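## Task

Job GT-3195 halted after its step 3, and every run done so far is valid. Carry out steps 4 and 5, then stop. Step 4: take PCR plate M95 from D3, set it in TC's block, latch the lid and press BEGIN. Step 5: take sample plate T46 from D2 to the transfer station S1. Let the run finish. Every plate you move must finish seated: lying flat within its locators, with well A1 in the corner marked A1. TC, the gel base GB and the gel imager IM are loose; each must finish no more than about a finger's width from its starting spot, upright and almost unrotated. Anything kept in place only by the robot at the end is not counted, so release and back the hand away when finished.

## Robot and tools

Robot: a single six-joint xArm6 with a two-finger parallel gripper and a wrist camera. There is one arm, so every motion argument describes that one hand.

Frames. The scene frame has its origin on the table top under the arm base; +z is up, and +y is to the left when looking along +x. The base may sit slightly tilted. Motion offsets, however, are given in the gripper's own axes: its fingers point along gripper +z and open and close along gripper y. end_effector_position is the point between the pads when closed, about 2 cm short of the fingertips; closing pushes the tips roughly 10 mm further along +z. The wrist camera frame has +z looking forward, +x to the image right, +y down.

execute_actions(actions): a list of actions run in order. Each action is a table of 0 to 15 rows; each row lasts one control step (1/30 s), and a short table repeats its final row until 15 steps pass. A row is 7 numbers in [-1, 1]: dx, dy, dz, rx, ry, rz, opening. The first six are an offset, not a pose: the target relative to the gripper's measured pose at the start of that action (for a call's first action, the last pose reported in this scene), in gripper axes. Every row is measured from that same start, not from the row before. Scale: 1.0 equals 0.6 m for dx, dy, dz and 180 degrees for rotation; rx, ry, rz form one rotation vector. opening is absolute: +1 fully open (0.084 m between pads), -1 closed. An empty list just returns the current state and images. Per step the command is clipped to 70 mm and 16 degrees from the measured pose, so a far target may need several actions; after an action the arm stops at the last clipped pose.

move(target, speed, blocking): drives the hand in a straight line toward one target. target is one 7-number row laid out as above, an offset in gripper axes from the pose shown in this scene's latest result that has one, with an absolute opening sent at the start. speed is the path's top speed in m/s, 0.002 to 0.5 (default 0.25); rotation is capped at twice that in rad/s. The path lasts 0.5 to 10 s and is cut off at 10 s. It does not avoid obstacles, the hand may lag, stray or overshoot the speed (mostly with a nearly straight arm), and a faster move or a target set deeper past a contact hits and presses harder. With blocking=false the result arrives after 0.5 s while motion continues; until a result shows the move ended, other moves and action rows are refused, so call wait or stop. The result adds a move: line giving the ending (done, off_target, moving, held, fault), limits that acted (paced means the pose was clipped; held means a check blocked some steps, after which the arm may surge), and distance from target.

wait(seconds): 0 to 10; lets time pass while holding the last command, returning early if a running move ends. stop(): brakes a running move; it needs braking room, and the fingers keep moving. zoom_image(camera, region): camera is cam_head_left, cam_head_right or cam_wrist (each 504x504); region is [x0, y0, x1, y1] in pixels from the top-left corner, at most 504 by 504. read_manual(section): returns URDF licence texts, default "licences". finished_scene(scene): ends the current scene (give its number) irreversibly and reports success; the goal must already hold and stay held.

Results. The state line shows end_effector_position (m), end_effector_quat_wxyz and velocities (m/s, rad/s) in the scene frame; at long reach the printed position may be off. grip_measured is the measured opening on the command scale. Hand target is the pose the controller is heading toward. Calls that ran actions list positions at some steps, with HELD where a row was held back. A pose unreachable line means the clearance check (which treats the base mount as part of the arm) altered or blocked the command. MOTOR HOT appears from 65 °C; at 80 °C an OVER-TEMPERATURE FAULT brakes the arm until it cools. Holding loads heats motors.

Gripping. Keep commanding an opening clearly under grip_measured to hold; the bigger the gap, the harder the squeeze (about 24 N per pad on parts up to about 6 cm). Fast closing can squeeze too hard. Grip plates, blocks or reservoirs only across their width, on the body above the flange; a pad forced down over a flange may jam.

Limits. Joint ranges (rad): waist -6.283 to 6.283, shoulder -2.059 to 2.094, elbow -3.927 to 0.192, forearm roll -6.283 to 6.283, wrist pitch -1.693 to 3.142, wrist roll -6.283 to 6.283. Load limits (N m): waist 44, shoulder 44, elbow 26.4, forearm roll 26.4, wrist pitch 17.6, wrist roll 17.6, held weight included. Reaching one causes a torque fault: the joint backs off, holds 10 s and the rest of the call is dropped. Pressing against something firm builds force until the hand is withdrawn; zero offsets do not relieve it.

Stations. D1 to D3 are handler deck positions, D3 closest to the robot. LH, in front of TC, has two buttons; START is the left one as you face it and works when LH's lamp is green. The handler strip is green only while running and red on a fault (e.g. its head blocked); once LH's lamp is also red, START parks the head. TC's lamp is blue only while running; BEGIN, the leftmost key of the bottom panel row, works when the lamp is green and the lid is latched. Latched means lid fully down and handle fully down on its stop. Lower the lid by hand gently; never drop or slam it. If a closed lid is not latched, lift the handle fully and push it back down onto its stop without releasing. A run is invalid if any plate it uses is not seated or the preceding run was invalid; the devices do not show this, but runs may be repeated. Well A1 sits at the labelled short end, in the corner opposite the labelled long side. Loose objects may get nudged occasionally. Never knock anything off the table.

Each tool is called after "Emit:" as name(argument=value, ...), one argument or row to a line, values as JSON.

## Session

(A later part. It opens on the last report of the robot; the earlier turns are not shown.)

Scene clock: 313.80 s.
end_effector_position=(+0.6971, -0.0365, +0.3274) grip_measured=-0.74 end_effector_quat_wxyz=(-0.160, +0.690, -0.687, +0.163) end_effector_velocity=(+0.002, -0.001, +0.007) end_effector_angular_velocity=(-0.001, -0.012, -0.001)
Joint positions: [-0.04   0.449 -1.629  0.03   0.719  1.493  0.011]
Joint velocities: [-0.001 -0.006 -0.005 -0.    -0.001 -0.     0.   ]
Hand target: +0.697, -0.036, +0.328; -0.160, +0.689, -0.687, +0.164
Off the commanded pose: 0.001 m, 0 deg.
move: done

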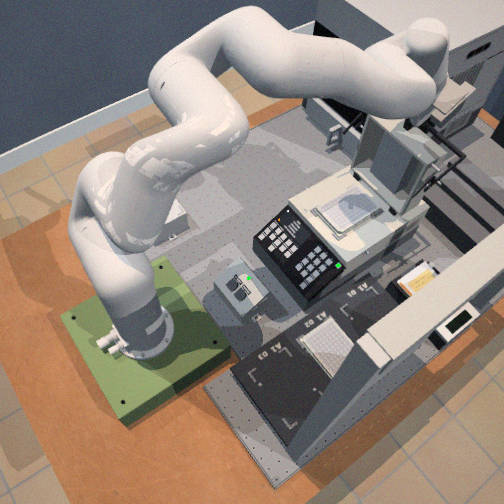

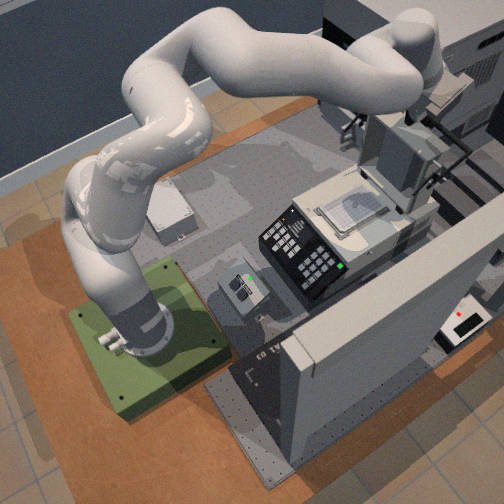

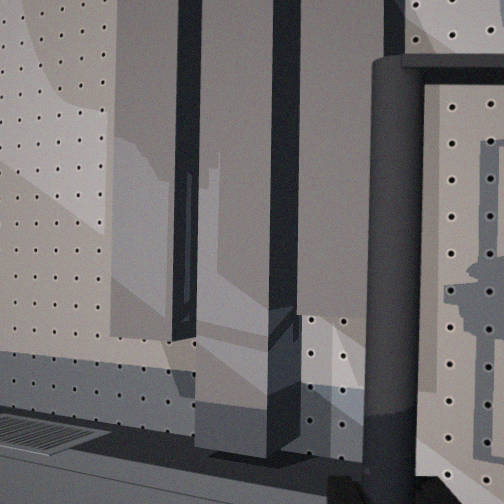

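Emit:
move(
  target=[0,0.0465,-0.032,0,0,0,-1],
  speed=0.012,
)

Emit:
move(
  target=[0,0.069,-0.034,-0.06,0,0,-1],
  speed=0.012,
)

Emit:
move(
  target=[0,0.067,-0.005,-0.086,0,0,-1],
  speed=0.012,
)

Scene clock: 324.57 s.
end_effector_position=(+0.6636, -0.0365, +0.3321) grip_measured=-0.74 end_effector_quat_wxyz=(-0.160, +0.690, -0.687, +0.163) end_effector_velocity=(-0.000, -0.000, +0.000) end_effector_angular_velocity=(+0.000, -0.001, -0.001)
Joint positions: [-0.043  0.323 -1.46   0.034  0.676  1.486  0.011]
Joint velocities: [-0.    -0.002  0.003  0.    -0.002  0.001 -0.   ]
Hand target: +0.664, -0.037, +0.332; -0.160, +0.690, -0.687, +0.163
Off the commanded pose: 0.000 m, 0 deg.
move: done

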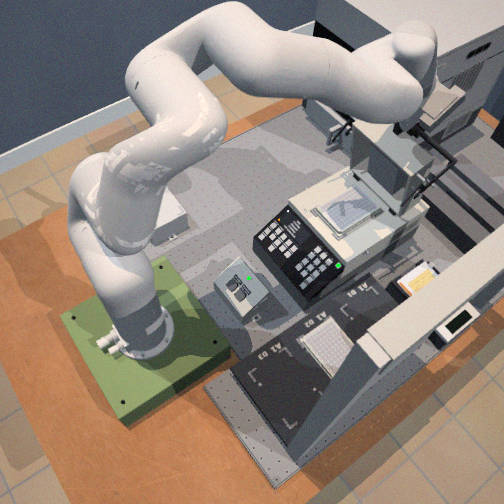

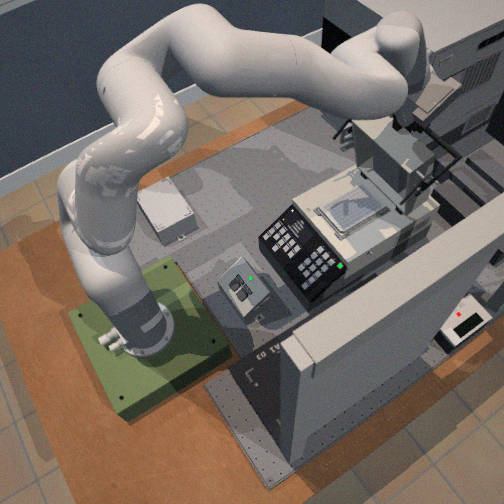

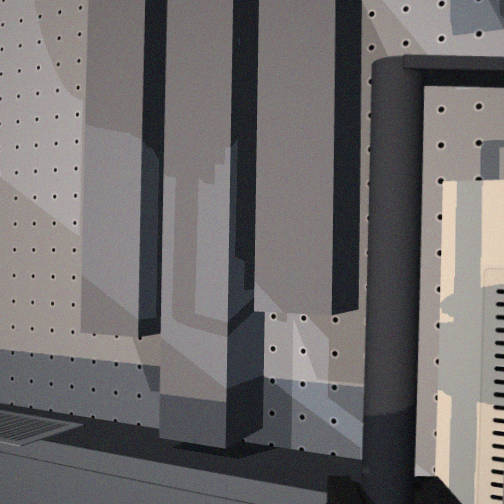

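Scene clock: 332.63 s.
end_effector_position=(+0.6175, -0.0366, +0.3319) grip_measured=-0.74 end_effector_quat_wxyz=(-0.094, +0.702, -0.700, +0.098) end_effector_velocity=(-0.000, -0.001, +0.000) end_effector_angular_velocity=(+0.000, +0.001, -0.001)
Joint positions: [-0.045  0.279 -1.485  0.013  0.934  1.5    0.011]
Joint velocities: [-0.001 -0.    -0.002 -0.     0.003  0.001 -0.   ]
Hand target: +0.617, -0.037, +0.332; -0.094, +0.702, -0.700, +0.098
Off the commanded pose: 0.000 m, 0 deg.
move: done

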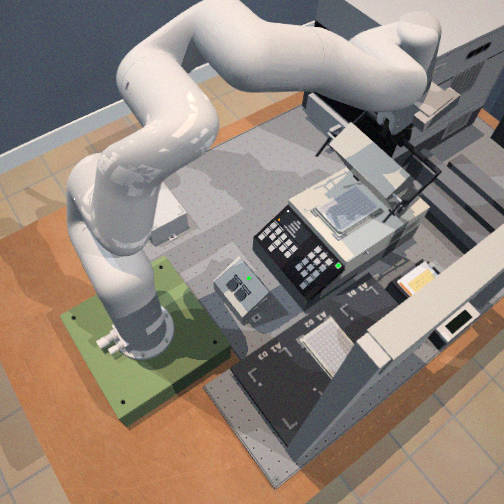

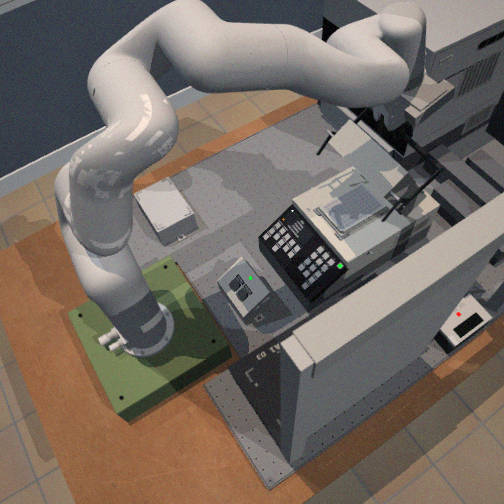

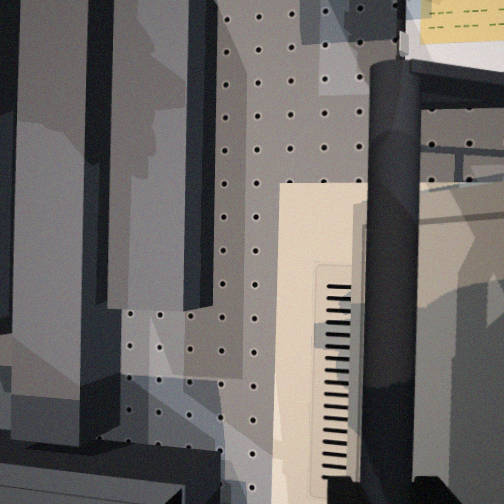

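Scene clock: 342.83 s.
end_effector_position=(+0.5824, -0.0367, +0.3248) grip_measured=-0.74 end_effector_quat_wxyz=(-0.009, +0.708, -0.706, +0.014) end_effector_velocity=(-0.000, +0.000, -0.000) end_effector_angular_velocity=(+0.000, +0.002, +0.001)
Joint positions: [-0.044  0.352 -1.645 -0.006  1.259  1.51   0.011]
Joint velocities: [ 0.001  0.001 -0.002 -0.     0.002 -0.    -0.   ]
Hand target: +0.582, -0.037, +0.325; -0.009, +0.708, -0.706, +0.014
Off the commanded pose: 0.005 m, 2 deg.
move: off_target (path cut at 10 s)

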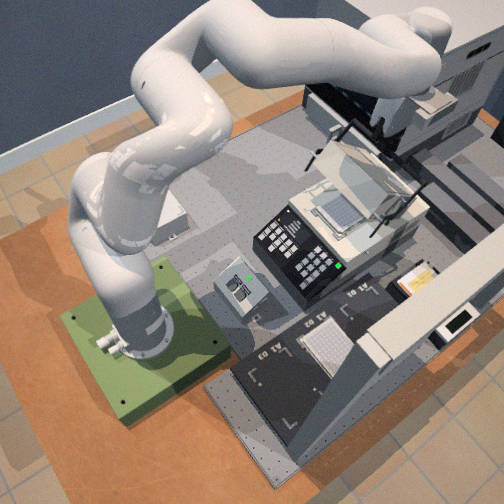

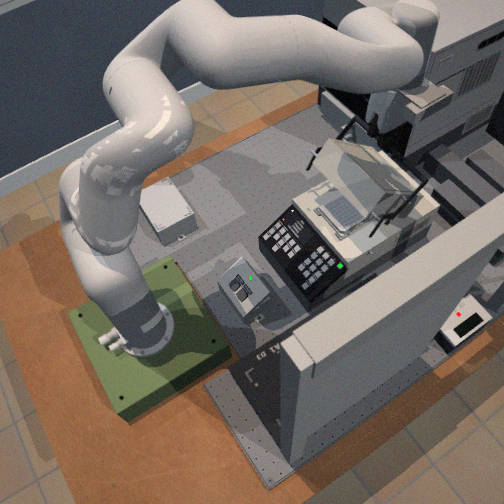

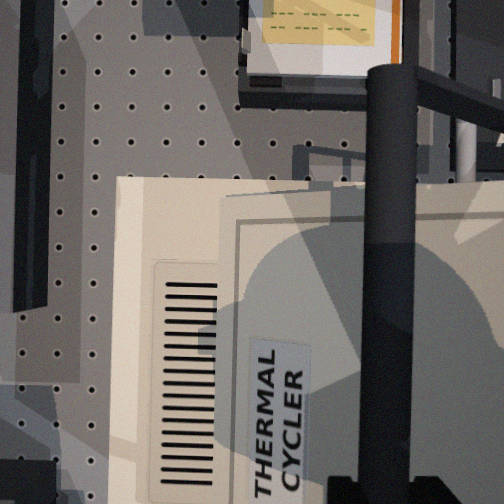

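Emit:
move(
  target=[0,0.047,0.021,-0.01,0,0,-1],
  speed=0.012,
)

Emit:
move(
  target=[0,0.032,0.028,0,0,0,-1],
  speed=0.01,
)

Emit:
move(
  target=[0,0.047,0.015,0,0,0,-1],
  speed=0.012,
)

Emit:
move(
  target=[0,0.048,0.008,0,0,0,-1],
  speed=0.015,
)

Scene clock: 350.77 s.
end_effector_position=(+0.5547, -0.0369, +0.3149) grip_measured=-0.74 end_effector_quat_wxyz=(-0.000, +0.708, -0.706, +0.005) end_effector_velocity=(-0.000, +0.000, +0.000) end_effector_angular_velocity=(-0.000, -0.002, -0.001)
Joint positions: [-0.046  0.274 -1.514 -0.008  1.231  1.508  0.012]
Joint velocities: [ 0.    -0.003  0.003 -0.    -0.003  0.001  0.   ]
Hand target: +0.555, -0.037, +0.311; +0.002, +0.708, -0.706, +0.003
Off the commanded pose: 0.004 m, 0 deg.
move: off_target

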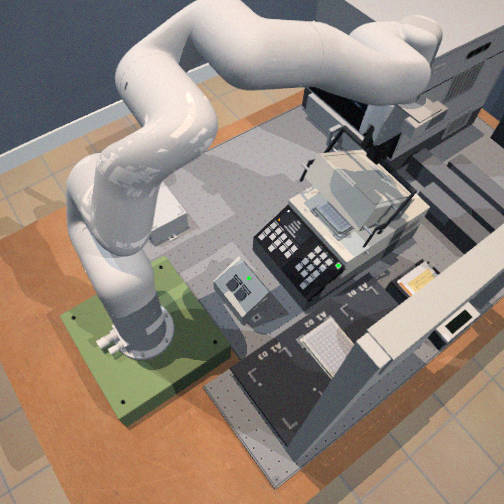

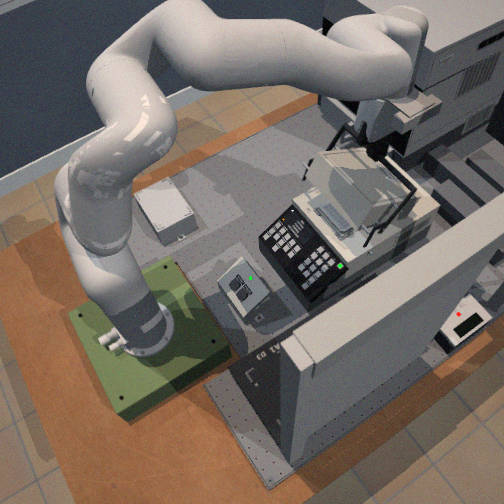

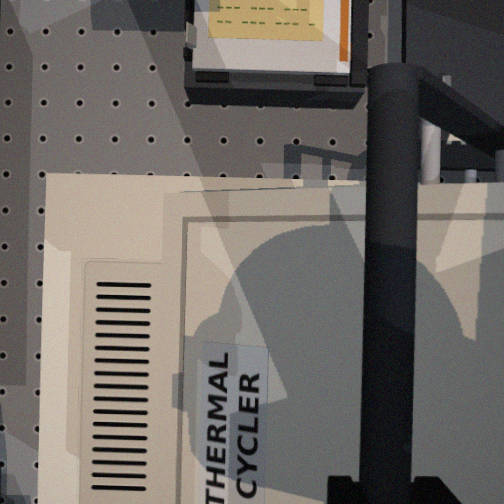

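Scene clock: 353.53 s.
end_effector_position=(+0.5358, -0.0378, +0.3034) grip_measured=-0.74 end_effector_quat_wxyz=(-0.003, +0.708, -0.707, +0.009) end_effector_velocity=(+0.001, +0.001, +0.001) end_effector_angular_velocity=(+0.001, -0.004, +0.001)
Joint positions: [-0.05   0.205 -1.385 -0.009  1.162  1.506  0.012]
Joint velocities: [ 0.002 -0.002  0.001  0.001 -0.003 -0.     0.   ]
Hand target: +0.536, -0.037, +0.298; -0.000, +0.708, -0.706, +0.005
Off the commanded pose: 0.006 m, 1 deg.
move: off_target

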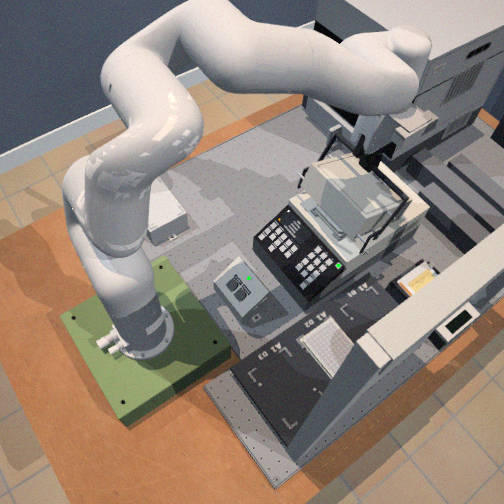

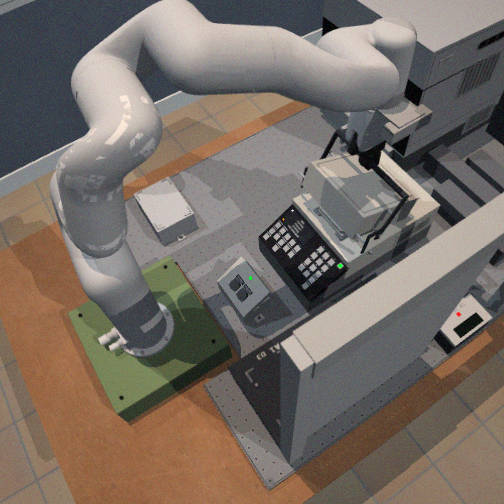

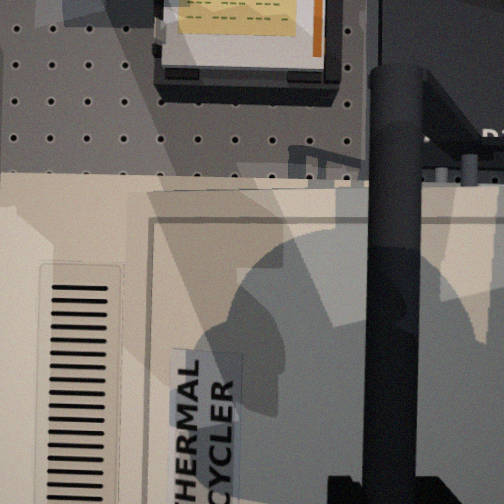

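Scene clock: 356.23 s.
end_effector_position=(+0.5078, -0.0379, +0.2940) grip_measured=-0.74 end_effector_quat_wxyz=(-0.003, +0.708, -0.707, +0.009) end_effector_velocity=(-0.000, -0.001, +0.000) end_effector_angular_velocity=(-0.000, -0.002, -0.002)
Joint positions: [-0.054  0.115 -1.243 -0.009  1.11   1.503  0.011]
Joint velocities: [-0.002 -0.002  0.003  0.    -0.002 -0.     0.   ]
Hand target: +0.508, -0.038, +0.294; -0.003, +0.708, -0.707, +0.009
Off the commanded pose: 0.000 m, 0 deg.
move: done

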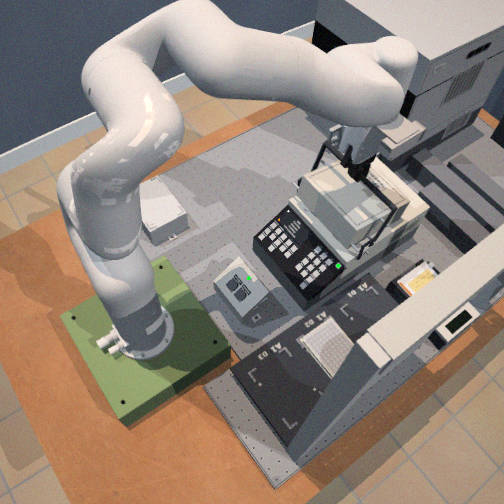

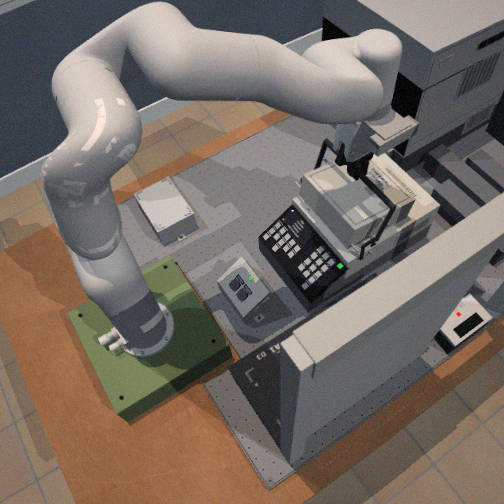

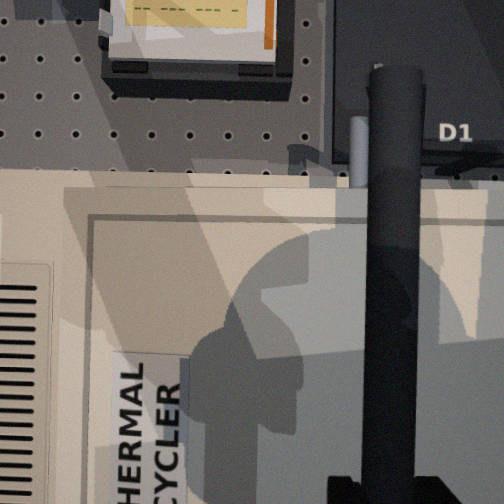

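Scene clock: 358.40 s.
end_effector_position=(+0.4795, -0.0381, +0.2895) grip_measured=-0.74 end_effector_quat_wxyz=(-0.004, +0.708, -0.707, +0.009) end_effector_velocity=(-0.000, +0.001, -0.001) end_effector_angular_velocity=(-0.000, +0.000, +0.001)
Joint positions: [-0.059  0.023 -1.117 -0.009  1.075  1.498  0.011]
Joint velocities: [ 0.002 -0.001  0.004 -0.    -0.003  0.001  0.   ]
Hand target: +0.479, -0.038, +0.289; -0.003, +0.708, -0.707, +0.009
Off the commanded pose: 0.001 m, 0 deg.
move: done

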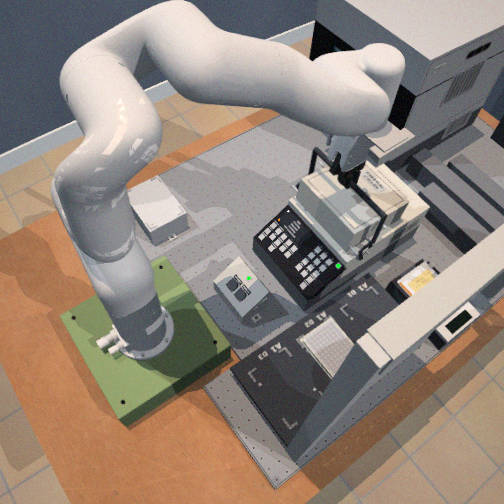

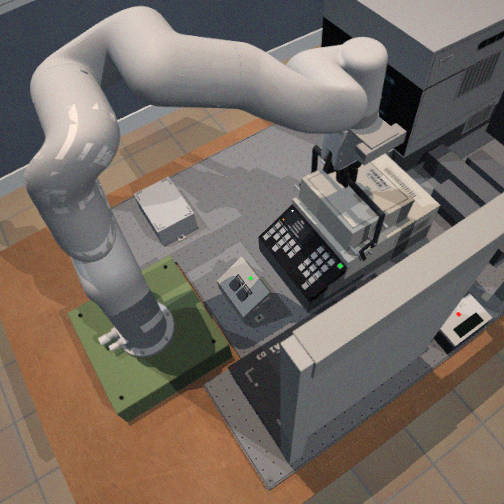

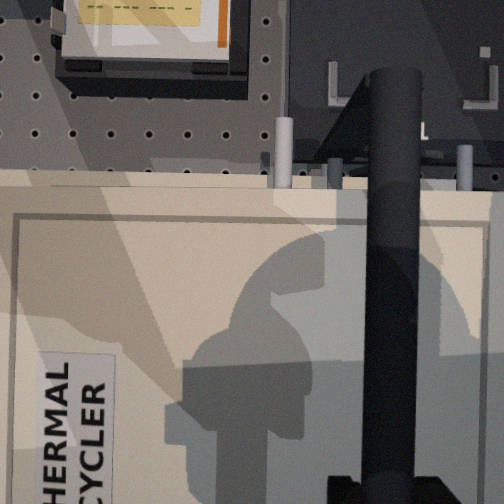

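Emit:
move(
  target=[0,0.026,0.014,0,0,0,-1],
  speed=0.012,
)

Emit:
move(
  target=[0,0.034,0.018,0,0,0,-1],
  speed=0.012,
)

Emit:
move(
  target=[0,0.028,0.023,0,0,0,-1],
  speed=0.012,
)

Emit:
move(
  target=[0,0.029,0.04,0,0,0,-1],
  speed=0.012,
)

Emit:
move(
  target=[0,0.015,0.045,0,0,0,-1],
  speed=0.01,
)

Scene clock: 366.83 s.
end_effector_position=(+0.4649, -0.0382, +0.2828) grip_measured=-0.74 end_effector_quat_wxyz=(-0.005, +0.708, -0.707, +0.011) end_effector_velocity=(-0.001, +0.000, -0.001) end_effector_angular_velocity=(+0.000, -0.001, +0.000)
Joint positions: [-0.061 -0.023 -1.044 -0.009  1.042  1.496  0.012]
Joint velocities: [ 0.    -0.003  0.006  0.    -0.004 -0.    -0.   ]
Hand target: +0.464, -0.038, +0.281; -0.004, +0.708, -0.707, +0.009
Off the commanded pose: 0.002 m, 0 deg.
move: done

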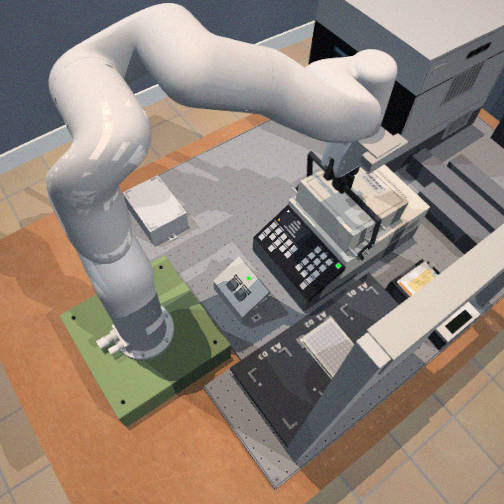

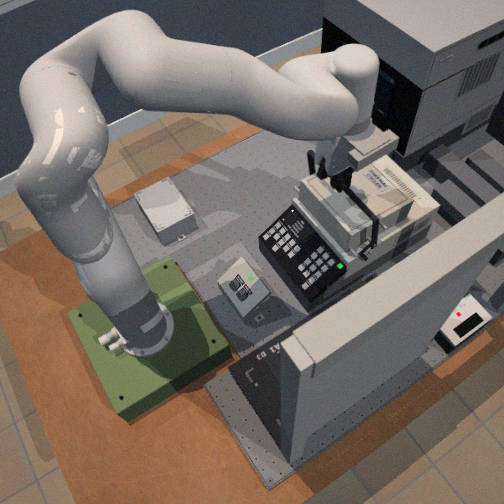

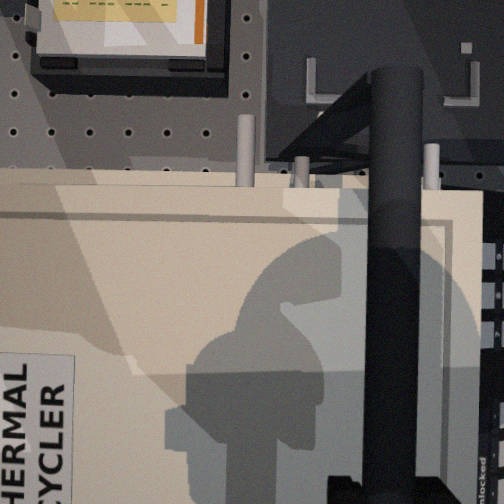

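Scene clock: 368.97 s.
end_effector_position=(+0.4449, -0.0386, +0.2733) grip_measured=-0.74 end_effector_quat_wxyz=(-0.006, +0.707, -0.707, +0.012) end_effector_velocity=(+0.001, -0.000, +0.001) end_effector_angular_velocity=(+0.000, -0.004, -0.001)
Joint positions: [-0.066 -0.082 -0.948 -0.009  1.003  1.492  0.012]
Joint velocities: [-0.001 -0.002  0.001  0.    -0.004  0.     0.   ]
Hand target: +0.445, -0.038, +0.272; -0.005, +0.708, -0.707, +0.011
Off the commanded pose: 0.002 m, 0 deg.
move: done

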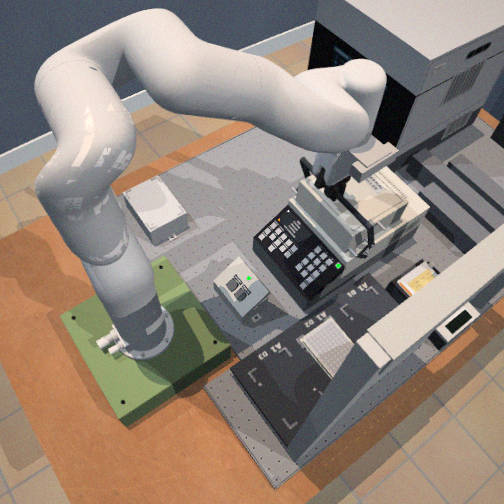

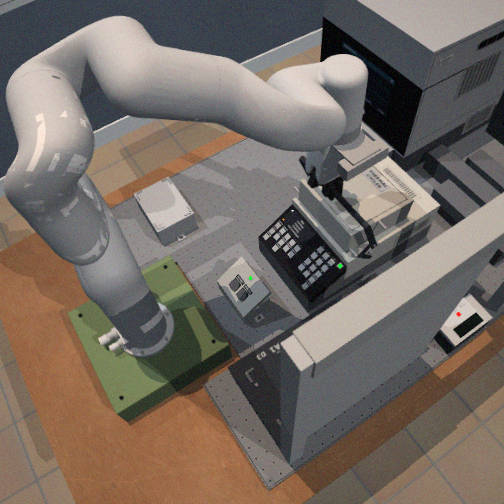

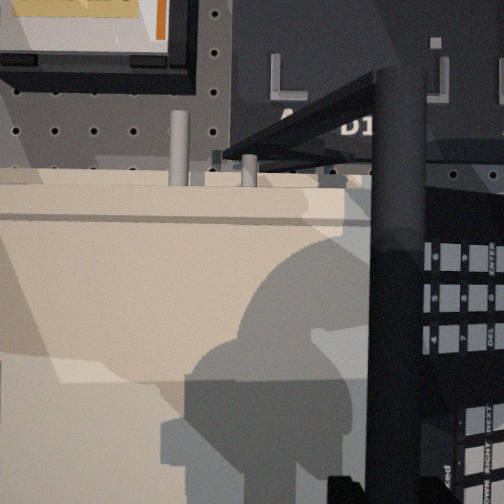

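Scene clock: 371.00 s.
end_effector_position=(+0.4285, -0.0390, +0.2610) grip_measured=-0.74 end_effector_quat_wxyz=(-0.007, +0.707, -0.707, +0.014) end_effector_velocity=(+0.000, +0.000, +0.001) end_effector_angular_velocity=(-0.000, -0.005, +0.001)
Joint positions: [-0.07  -0.125 -0.864 -0.01   0.958  1.489  0.012]
Joint velocities: [ 0.001 -0.004  0.003  0.    -0.004 -0.     0.   ]
Hand target: +0.428, -0.039, +0.259; -0.006, +0.707, -0.707, +0.012
Off the commanded pose: 0.002 m, 0 deg.
move: done

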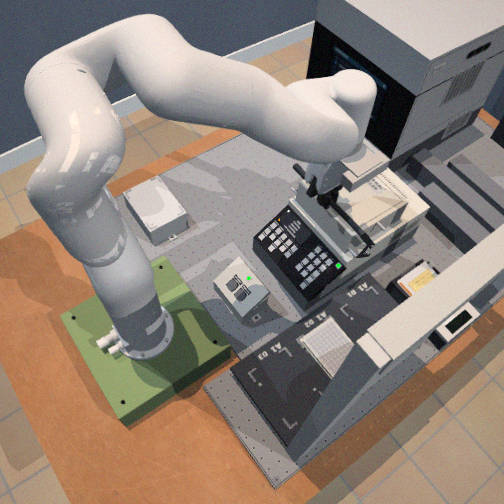

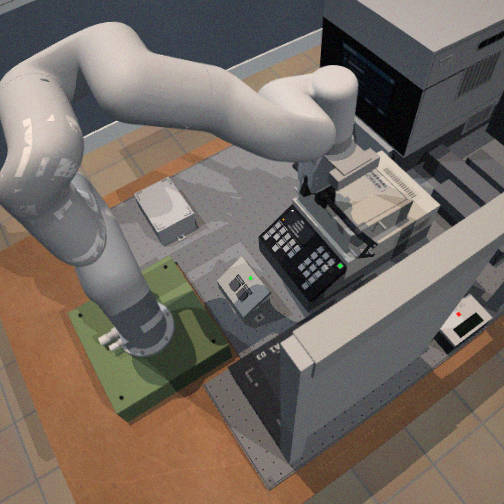

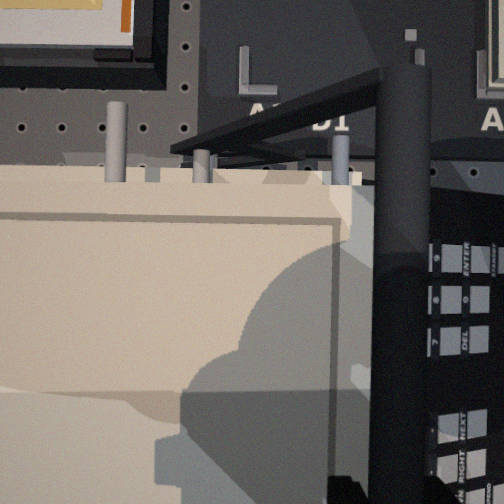

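Scene clock: 373.70 s.
end_effector_position=(+0.4089, -0.0390, +0.2352) grip_measured=-0.58 end_effector_quat_wxyz=(-0.003, +0.707, -0.707, +0.009) end_effector_velocity=(-0.000, -0.000, +0.000) end_effector_angular_velocity=(-0.000, -0.001, -0.001)
Joint positions: [-0.074 -0.146 -0.766 -0.01   0.892  1.485  0.018]
Joint velocities: [-0.    -0.002  0.002 -0.    -0.001  0.001 -0.   ]
Hand target: +0.412, -0.039, +0.237; -0.007, +0.707, -0.707, +0.014
Off the commanded pose: 0.003 m, 1 deg.
move: done

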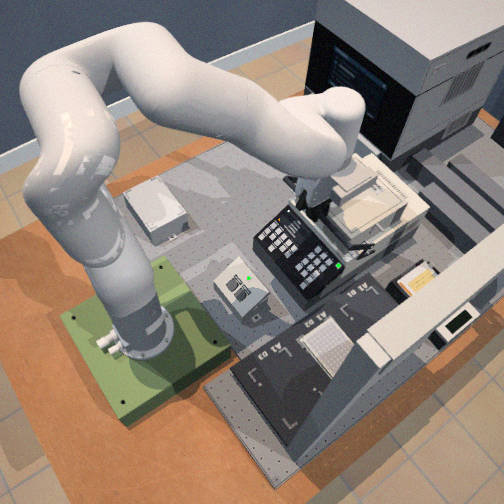

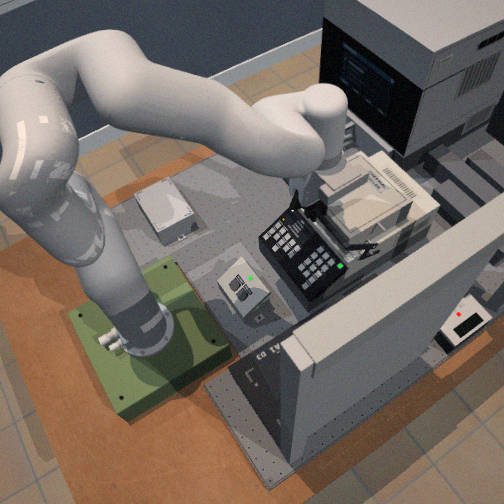

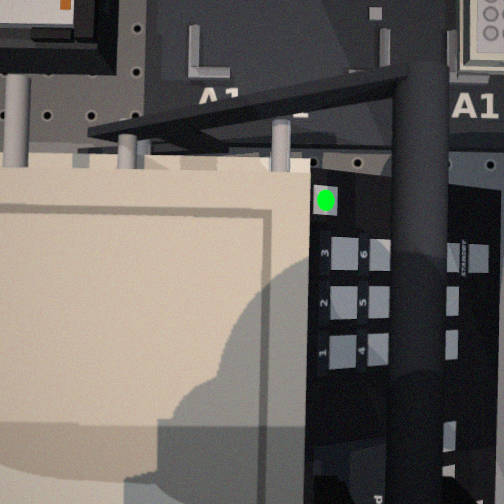

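Scene clock: 376.77 s.
end_effector_position=(+0.3964, -0.0389, +0.2067) grip_measured=-0.48 end_effector_quat_wxyz=(+0.002, +0.707, -0.707, +0.003) end_effector_velocity=(+0.000, +0.001, -0.000) end_effector_angular_velocity=(+0.000, +0.000, +0.002)
Joint positions: [-0.077 -0.127 -0.698 -0.011  0.821  1.484  0.023]
Joint velocities: [ 0.002  0.002 -0.001 -0.    -0.001  0.     0.   ]
Hand target: +0.400, -0.039, +0.208; -0.003, +0.707, -0.707, +0.009
Off the commanded pose: 0.004 m, 1 deg.
move: off_target

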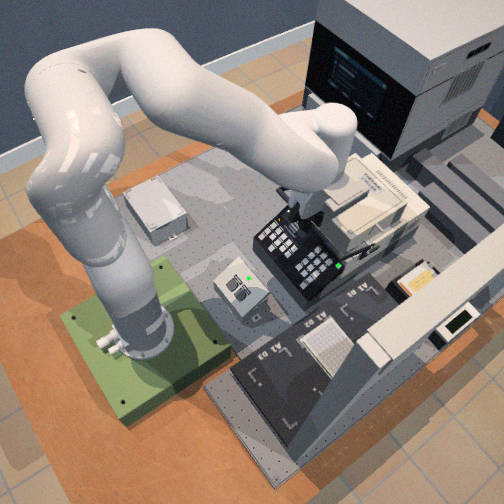

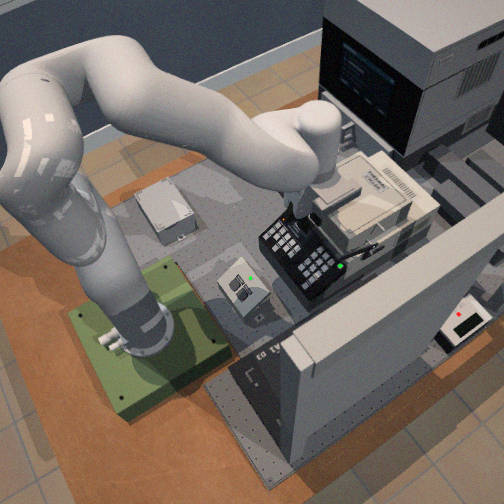

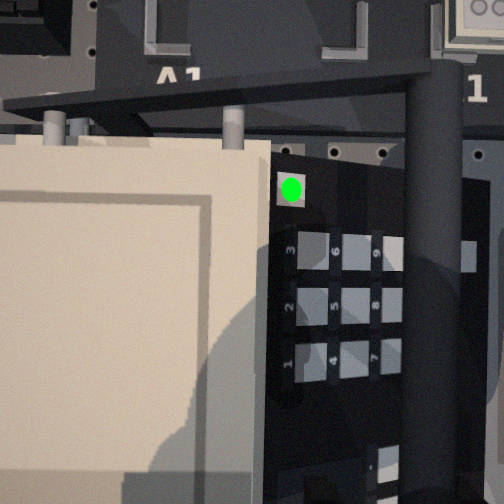

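Emit:
move(
  target=[0,0.005,0.012,0,0,0,-1],
  speed=0.008,
)

Scene clock: 381.77 s.
end_effector_position=(+0.3879, -0.0385, +0.1972) grip_measured=-0.73 end_effector_quat_wxyz=(+0.008, +0.707, -0.707, -0.004) end_effector_velocity=(-0.001, +0.000, -0.000) end_effector_angular_velocity=(+0.000, +0.002, -0.000)
Joint positions: [-0.078 -0.123 -0.676 -0.011  0.814  1.483  0.012]
Joint velocities: [ 0.    -0.     0.001  0.     0.001  0.    -0.002]
Hand target: +0.393, -0.039, +0.200; +0.002, +0.707, -0.707, +0.003
Off the commanded pose: 0.006 m, 1 deg.
move: off_target

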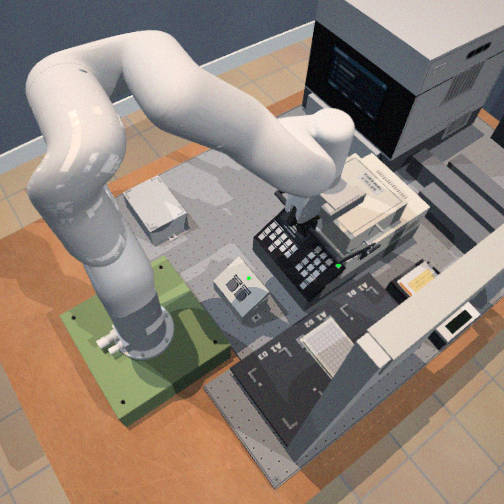

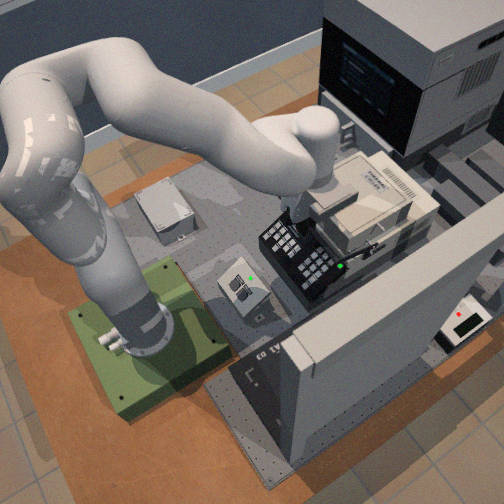

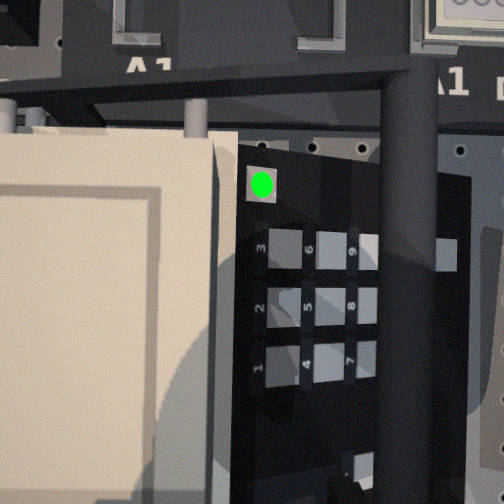

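Emit:
move(
  target=[0,0.003,0.014,0,0,0,-1],
  speed=0.006,
)

Scene clock: 385.70 s.
end_effector_position=(+0.3848, -0.0387, +0.1884) grip_measured=-0.74 end_effector_quat_wxyz=(+0.009, +0.707, -0.707, -0.006) end_effector_velocity=(-0.000, +0.000, -0.000) end_effector_angular_velocity=(+0.000, -0.002, +0.001)
Joint positions: [-0.08  -0.111 -0.659 -0.012  0.791  1.483  0.012]
Joint velocities: [ 0.    -0.002  0.002  0.001 -0.002 -0.001  0.   ]
Hand target: +0.386, -0.039, +0.189; +0.008, +0.707, -0.707, -0.004
Off the commanded pose: 0.001 m, 0 deg.
move: done

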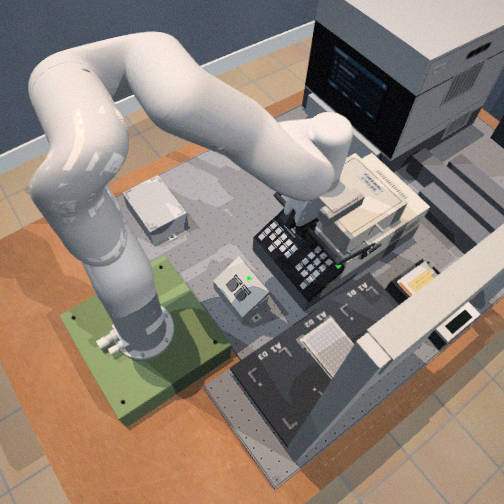

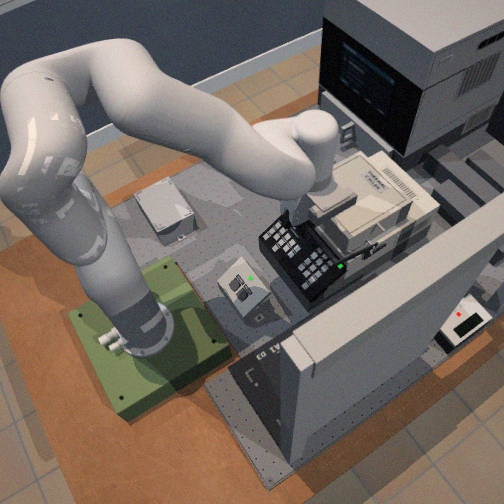

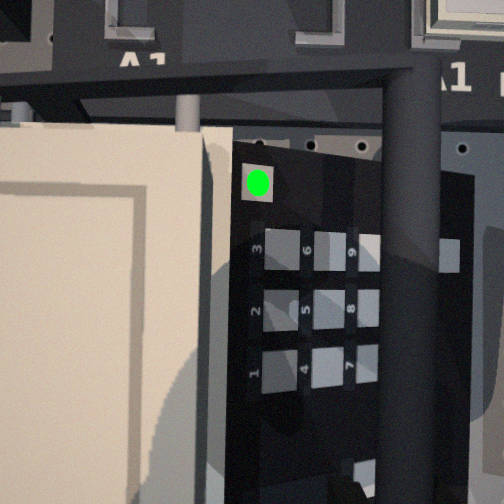

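Emit:
move(
  target=[0,0,0.016,0,0,0,-1],
  speed=0.006,
)

Scene clock: 390.27 s.
end_effector_position=(+0.3843, -0.0388, +0.1792) grip_measured=-0.73 end_effector_quat_wxyz=(+0.010, +0.707, -0.707, -0.006) end_effector_velocity=(+0.000, -0.000, +0.000) end_effector_angular_velocity=(-0.000, -0.002, -0.001)
Joint positions: [-0.08  -0.092 -0.649 -0.012  0.762  1.483  0.012]
Joint velocities: [-0.    -0.001  0.     0.    -0.001  0.001 -0.   ]
Hand target: +0.385, -0.039, +0.179; +0.009, +0.707, -0.707, -0.006
Off the commanded pose: 0.000 m, 0 deg.
move: done

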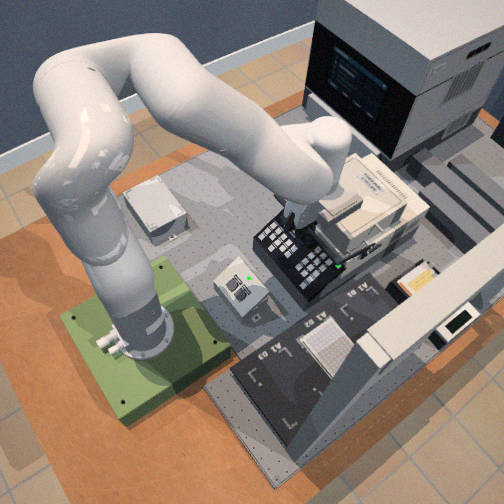

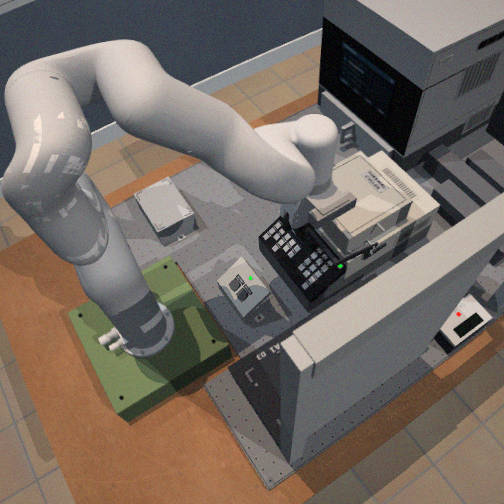

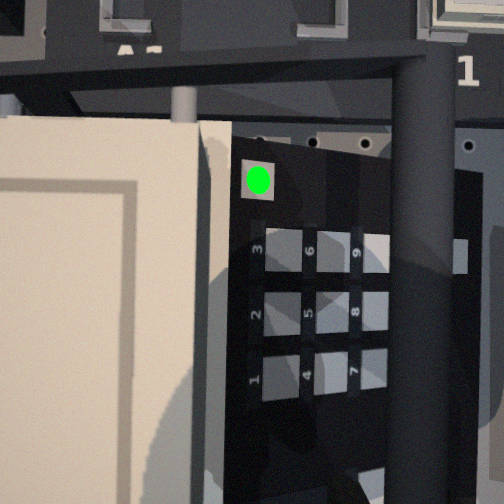

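Emit:
move(
  target=[0,0,-0.004,0,0,0,-0.3],
)

Emit:
move(
  target=[-0.08,0.02,-0.2,0,0,0,-1],
  speed=0.06,
)

Scene clock: 397.87 s.
end_effector_position=(+0.3835, -0.0387, +0.1809) grip_measured=-0.36 end_effector_quat_wxyz=(+0.010, +0.707, -0.707, -0.007) end_effector_velocity=(+0.001, +0.000, -0.000) end_effector_angular_velocity=(-0.000, -0.001, +0.000)
Joint positions: [-0.08  -0.097 -0.65  -0.012  0.77   1.483  0.028]
Joint velocities: [ 0.001  0.002 -0.001 -0.    -0.002  0.    -0.001]
Hand target: +0.384, -0.039, +0.182; +0.010, +0.707, -0.707, -0.006
Off the commanded pose: 0.001 m, 0 deg.
move: done

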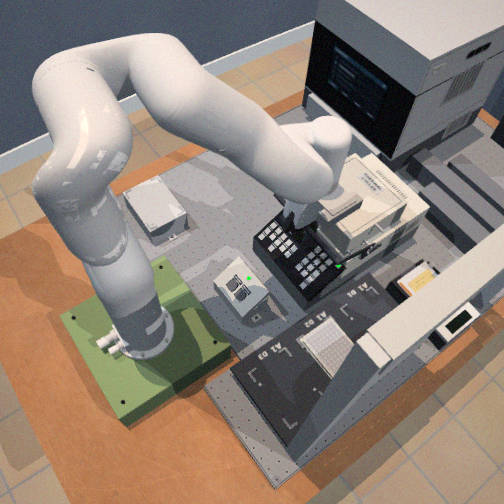

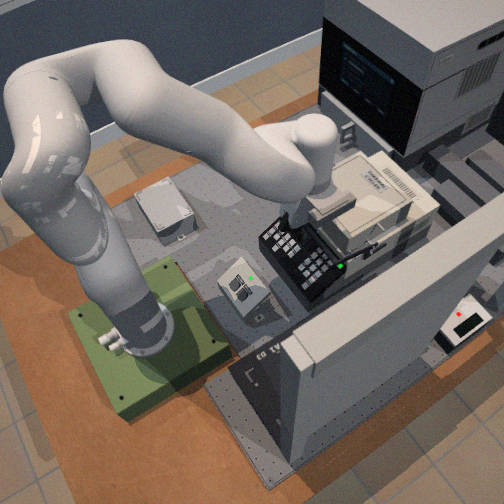

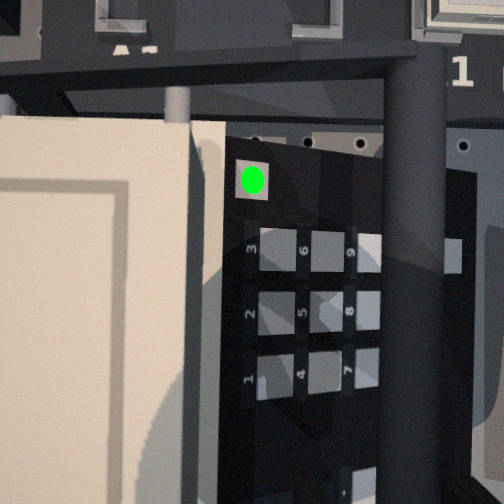

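Scene clock: 409.53 s.
end_effector_position=(+0.3449, -0.0038, +0.2271) grip_measured=-0.74 end_effector_quat_wxyz=(+0.044, +0.707, -0.705, -0.042) end_effector_velocity=(-0.000, -0.000, -0.000) end_effector_angular_velocity=(-0.000, +0.000, -0.000)
Joint positions: [ 0.009 -0.252 -0.663 -0.006  1.035  1.564  0.012]
Joint velocities: [-0.    -0.001  0.001 -0.    -0.    -0.    -0.   ]
Hand target: +0.345, -0.004, +0.227; +0.044, +0.707, -0.705, -0.042
Off the commanded pose: 0.081 m, 6 deg.
TORQUE FAULT: the external load on joint 3 (elbow) reached its load limit, and the arm stopped for 10 seconds. That time counts as 20 of the actions that you can send in this scene. The arm's remaining commands of this call were not run. Joint 3 (elbow) moved back by up to 3 degrees. The arm holds there, with its grip as last carried out, and accepts commands again: back off and push less far. The arm stops again, at the same cost, whenever a joint's load reaches its limit.
move: fault

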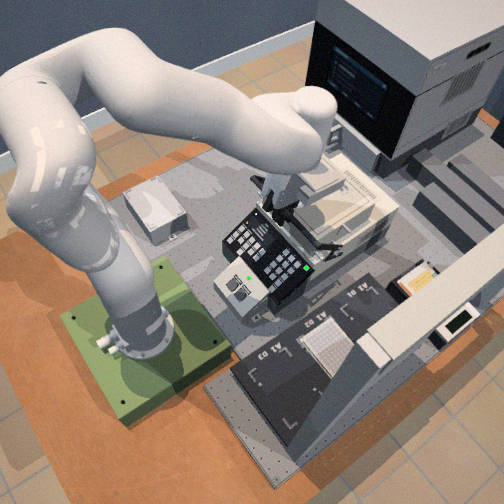

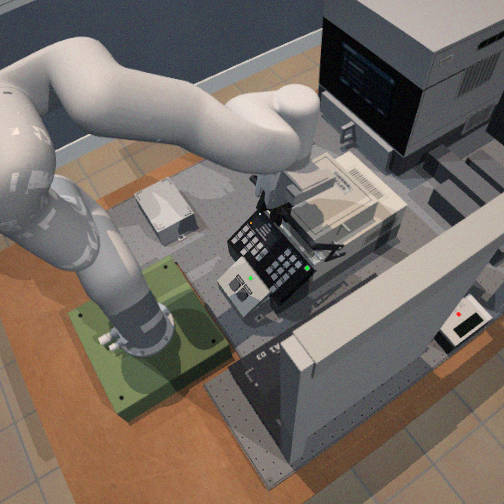

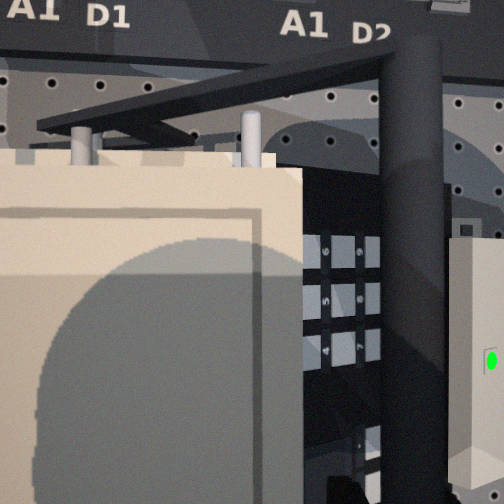

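Emit:
move(
  target=[0,0.012,0.06,0,0,0,-1],
  speed=0.008,
)

Scene clock: 422.23 s.
end_effector_position=(+0.3298, -0.0039, +0.1916) grip_measured=-0.58 end_effector_quat_wxyz=(+0.048, +0.706, -0.705, -0.047) end_effector_velocity=(-0.000, -0.000, -0.000) end_effector_angular_velocity=(+0.000, -0.001, -0.000)
Joint positions: [ 0.008 -0.227 -0.574 -0.006  0.934  1.564  0.019]
Joint velocities: [-0.    -0.001  0.001  0.    -0.001 -0.     0.   ]
Hand target: +0.333, -0.004, +0.192; +0.044, +0.707, -0.705, -0.042
Off the commanded pose: 0.004 m, 1 deg.
move: off_target

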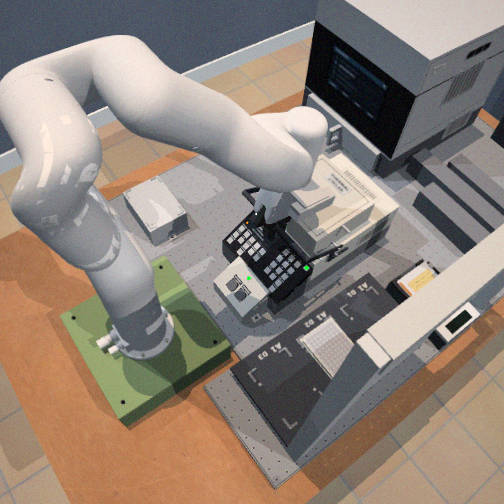

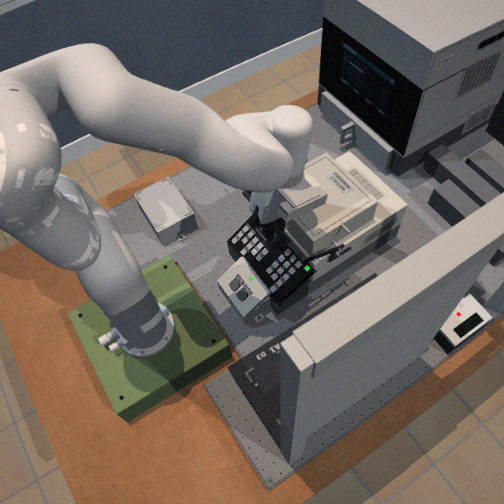

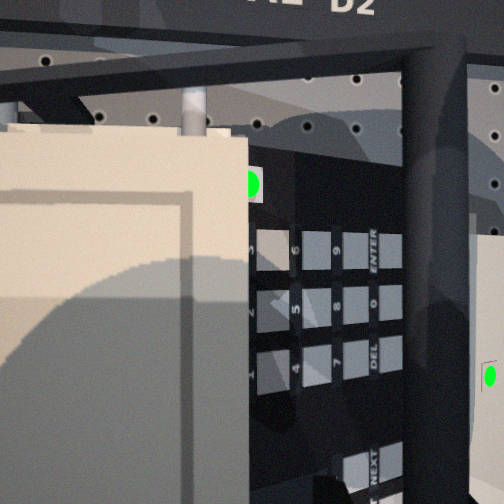

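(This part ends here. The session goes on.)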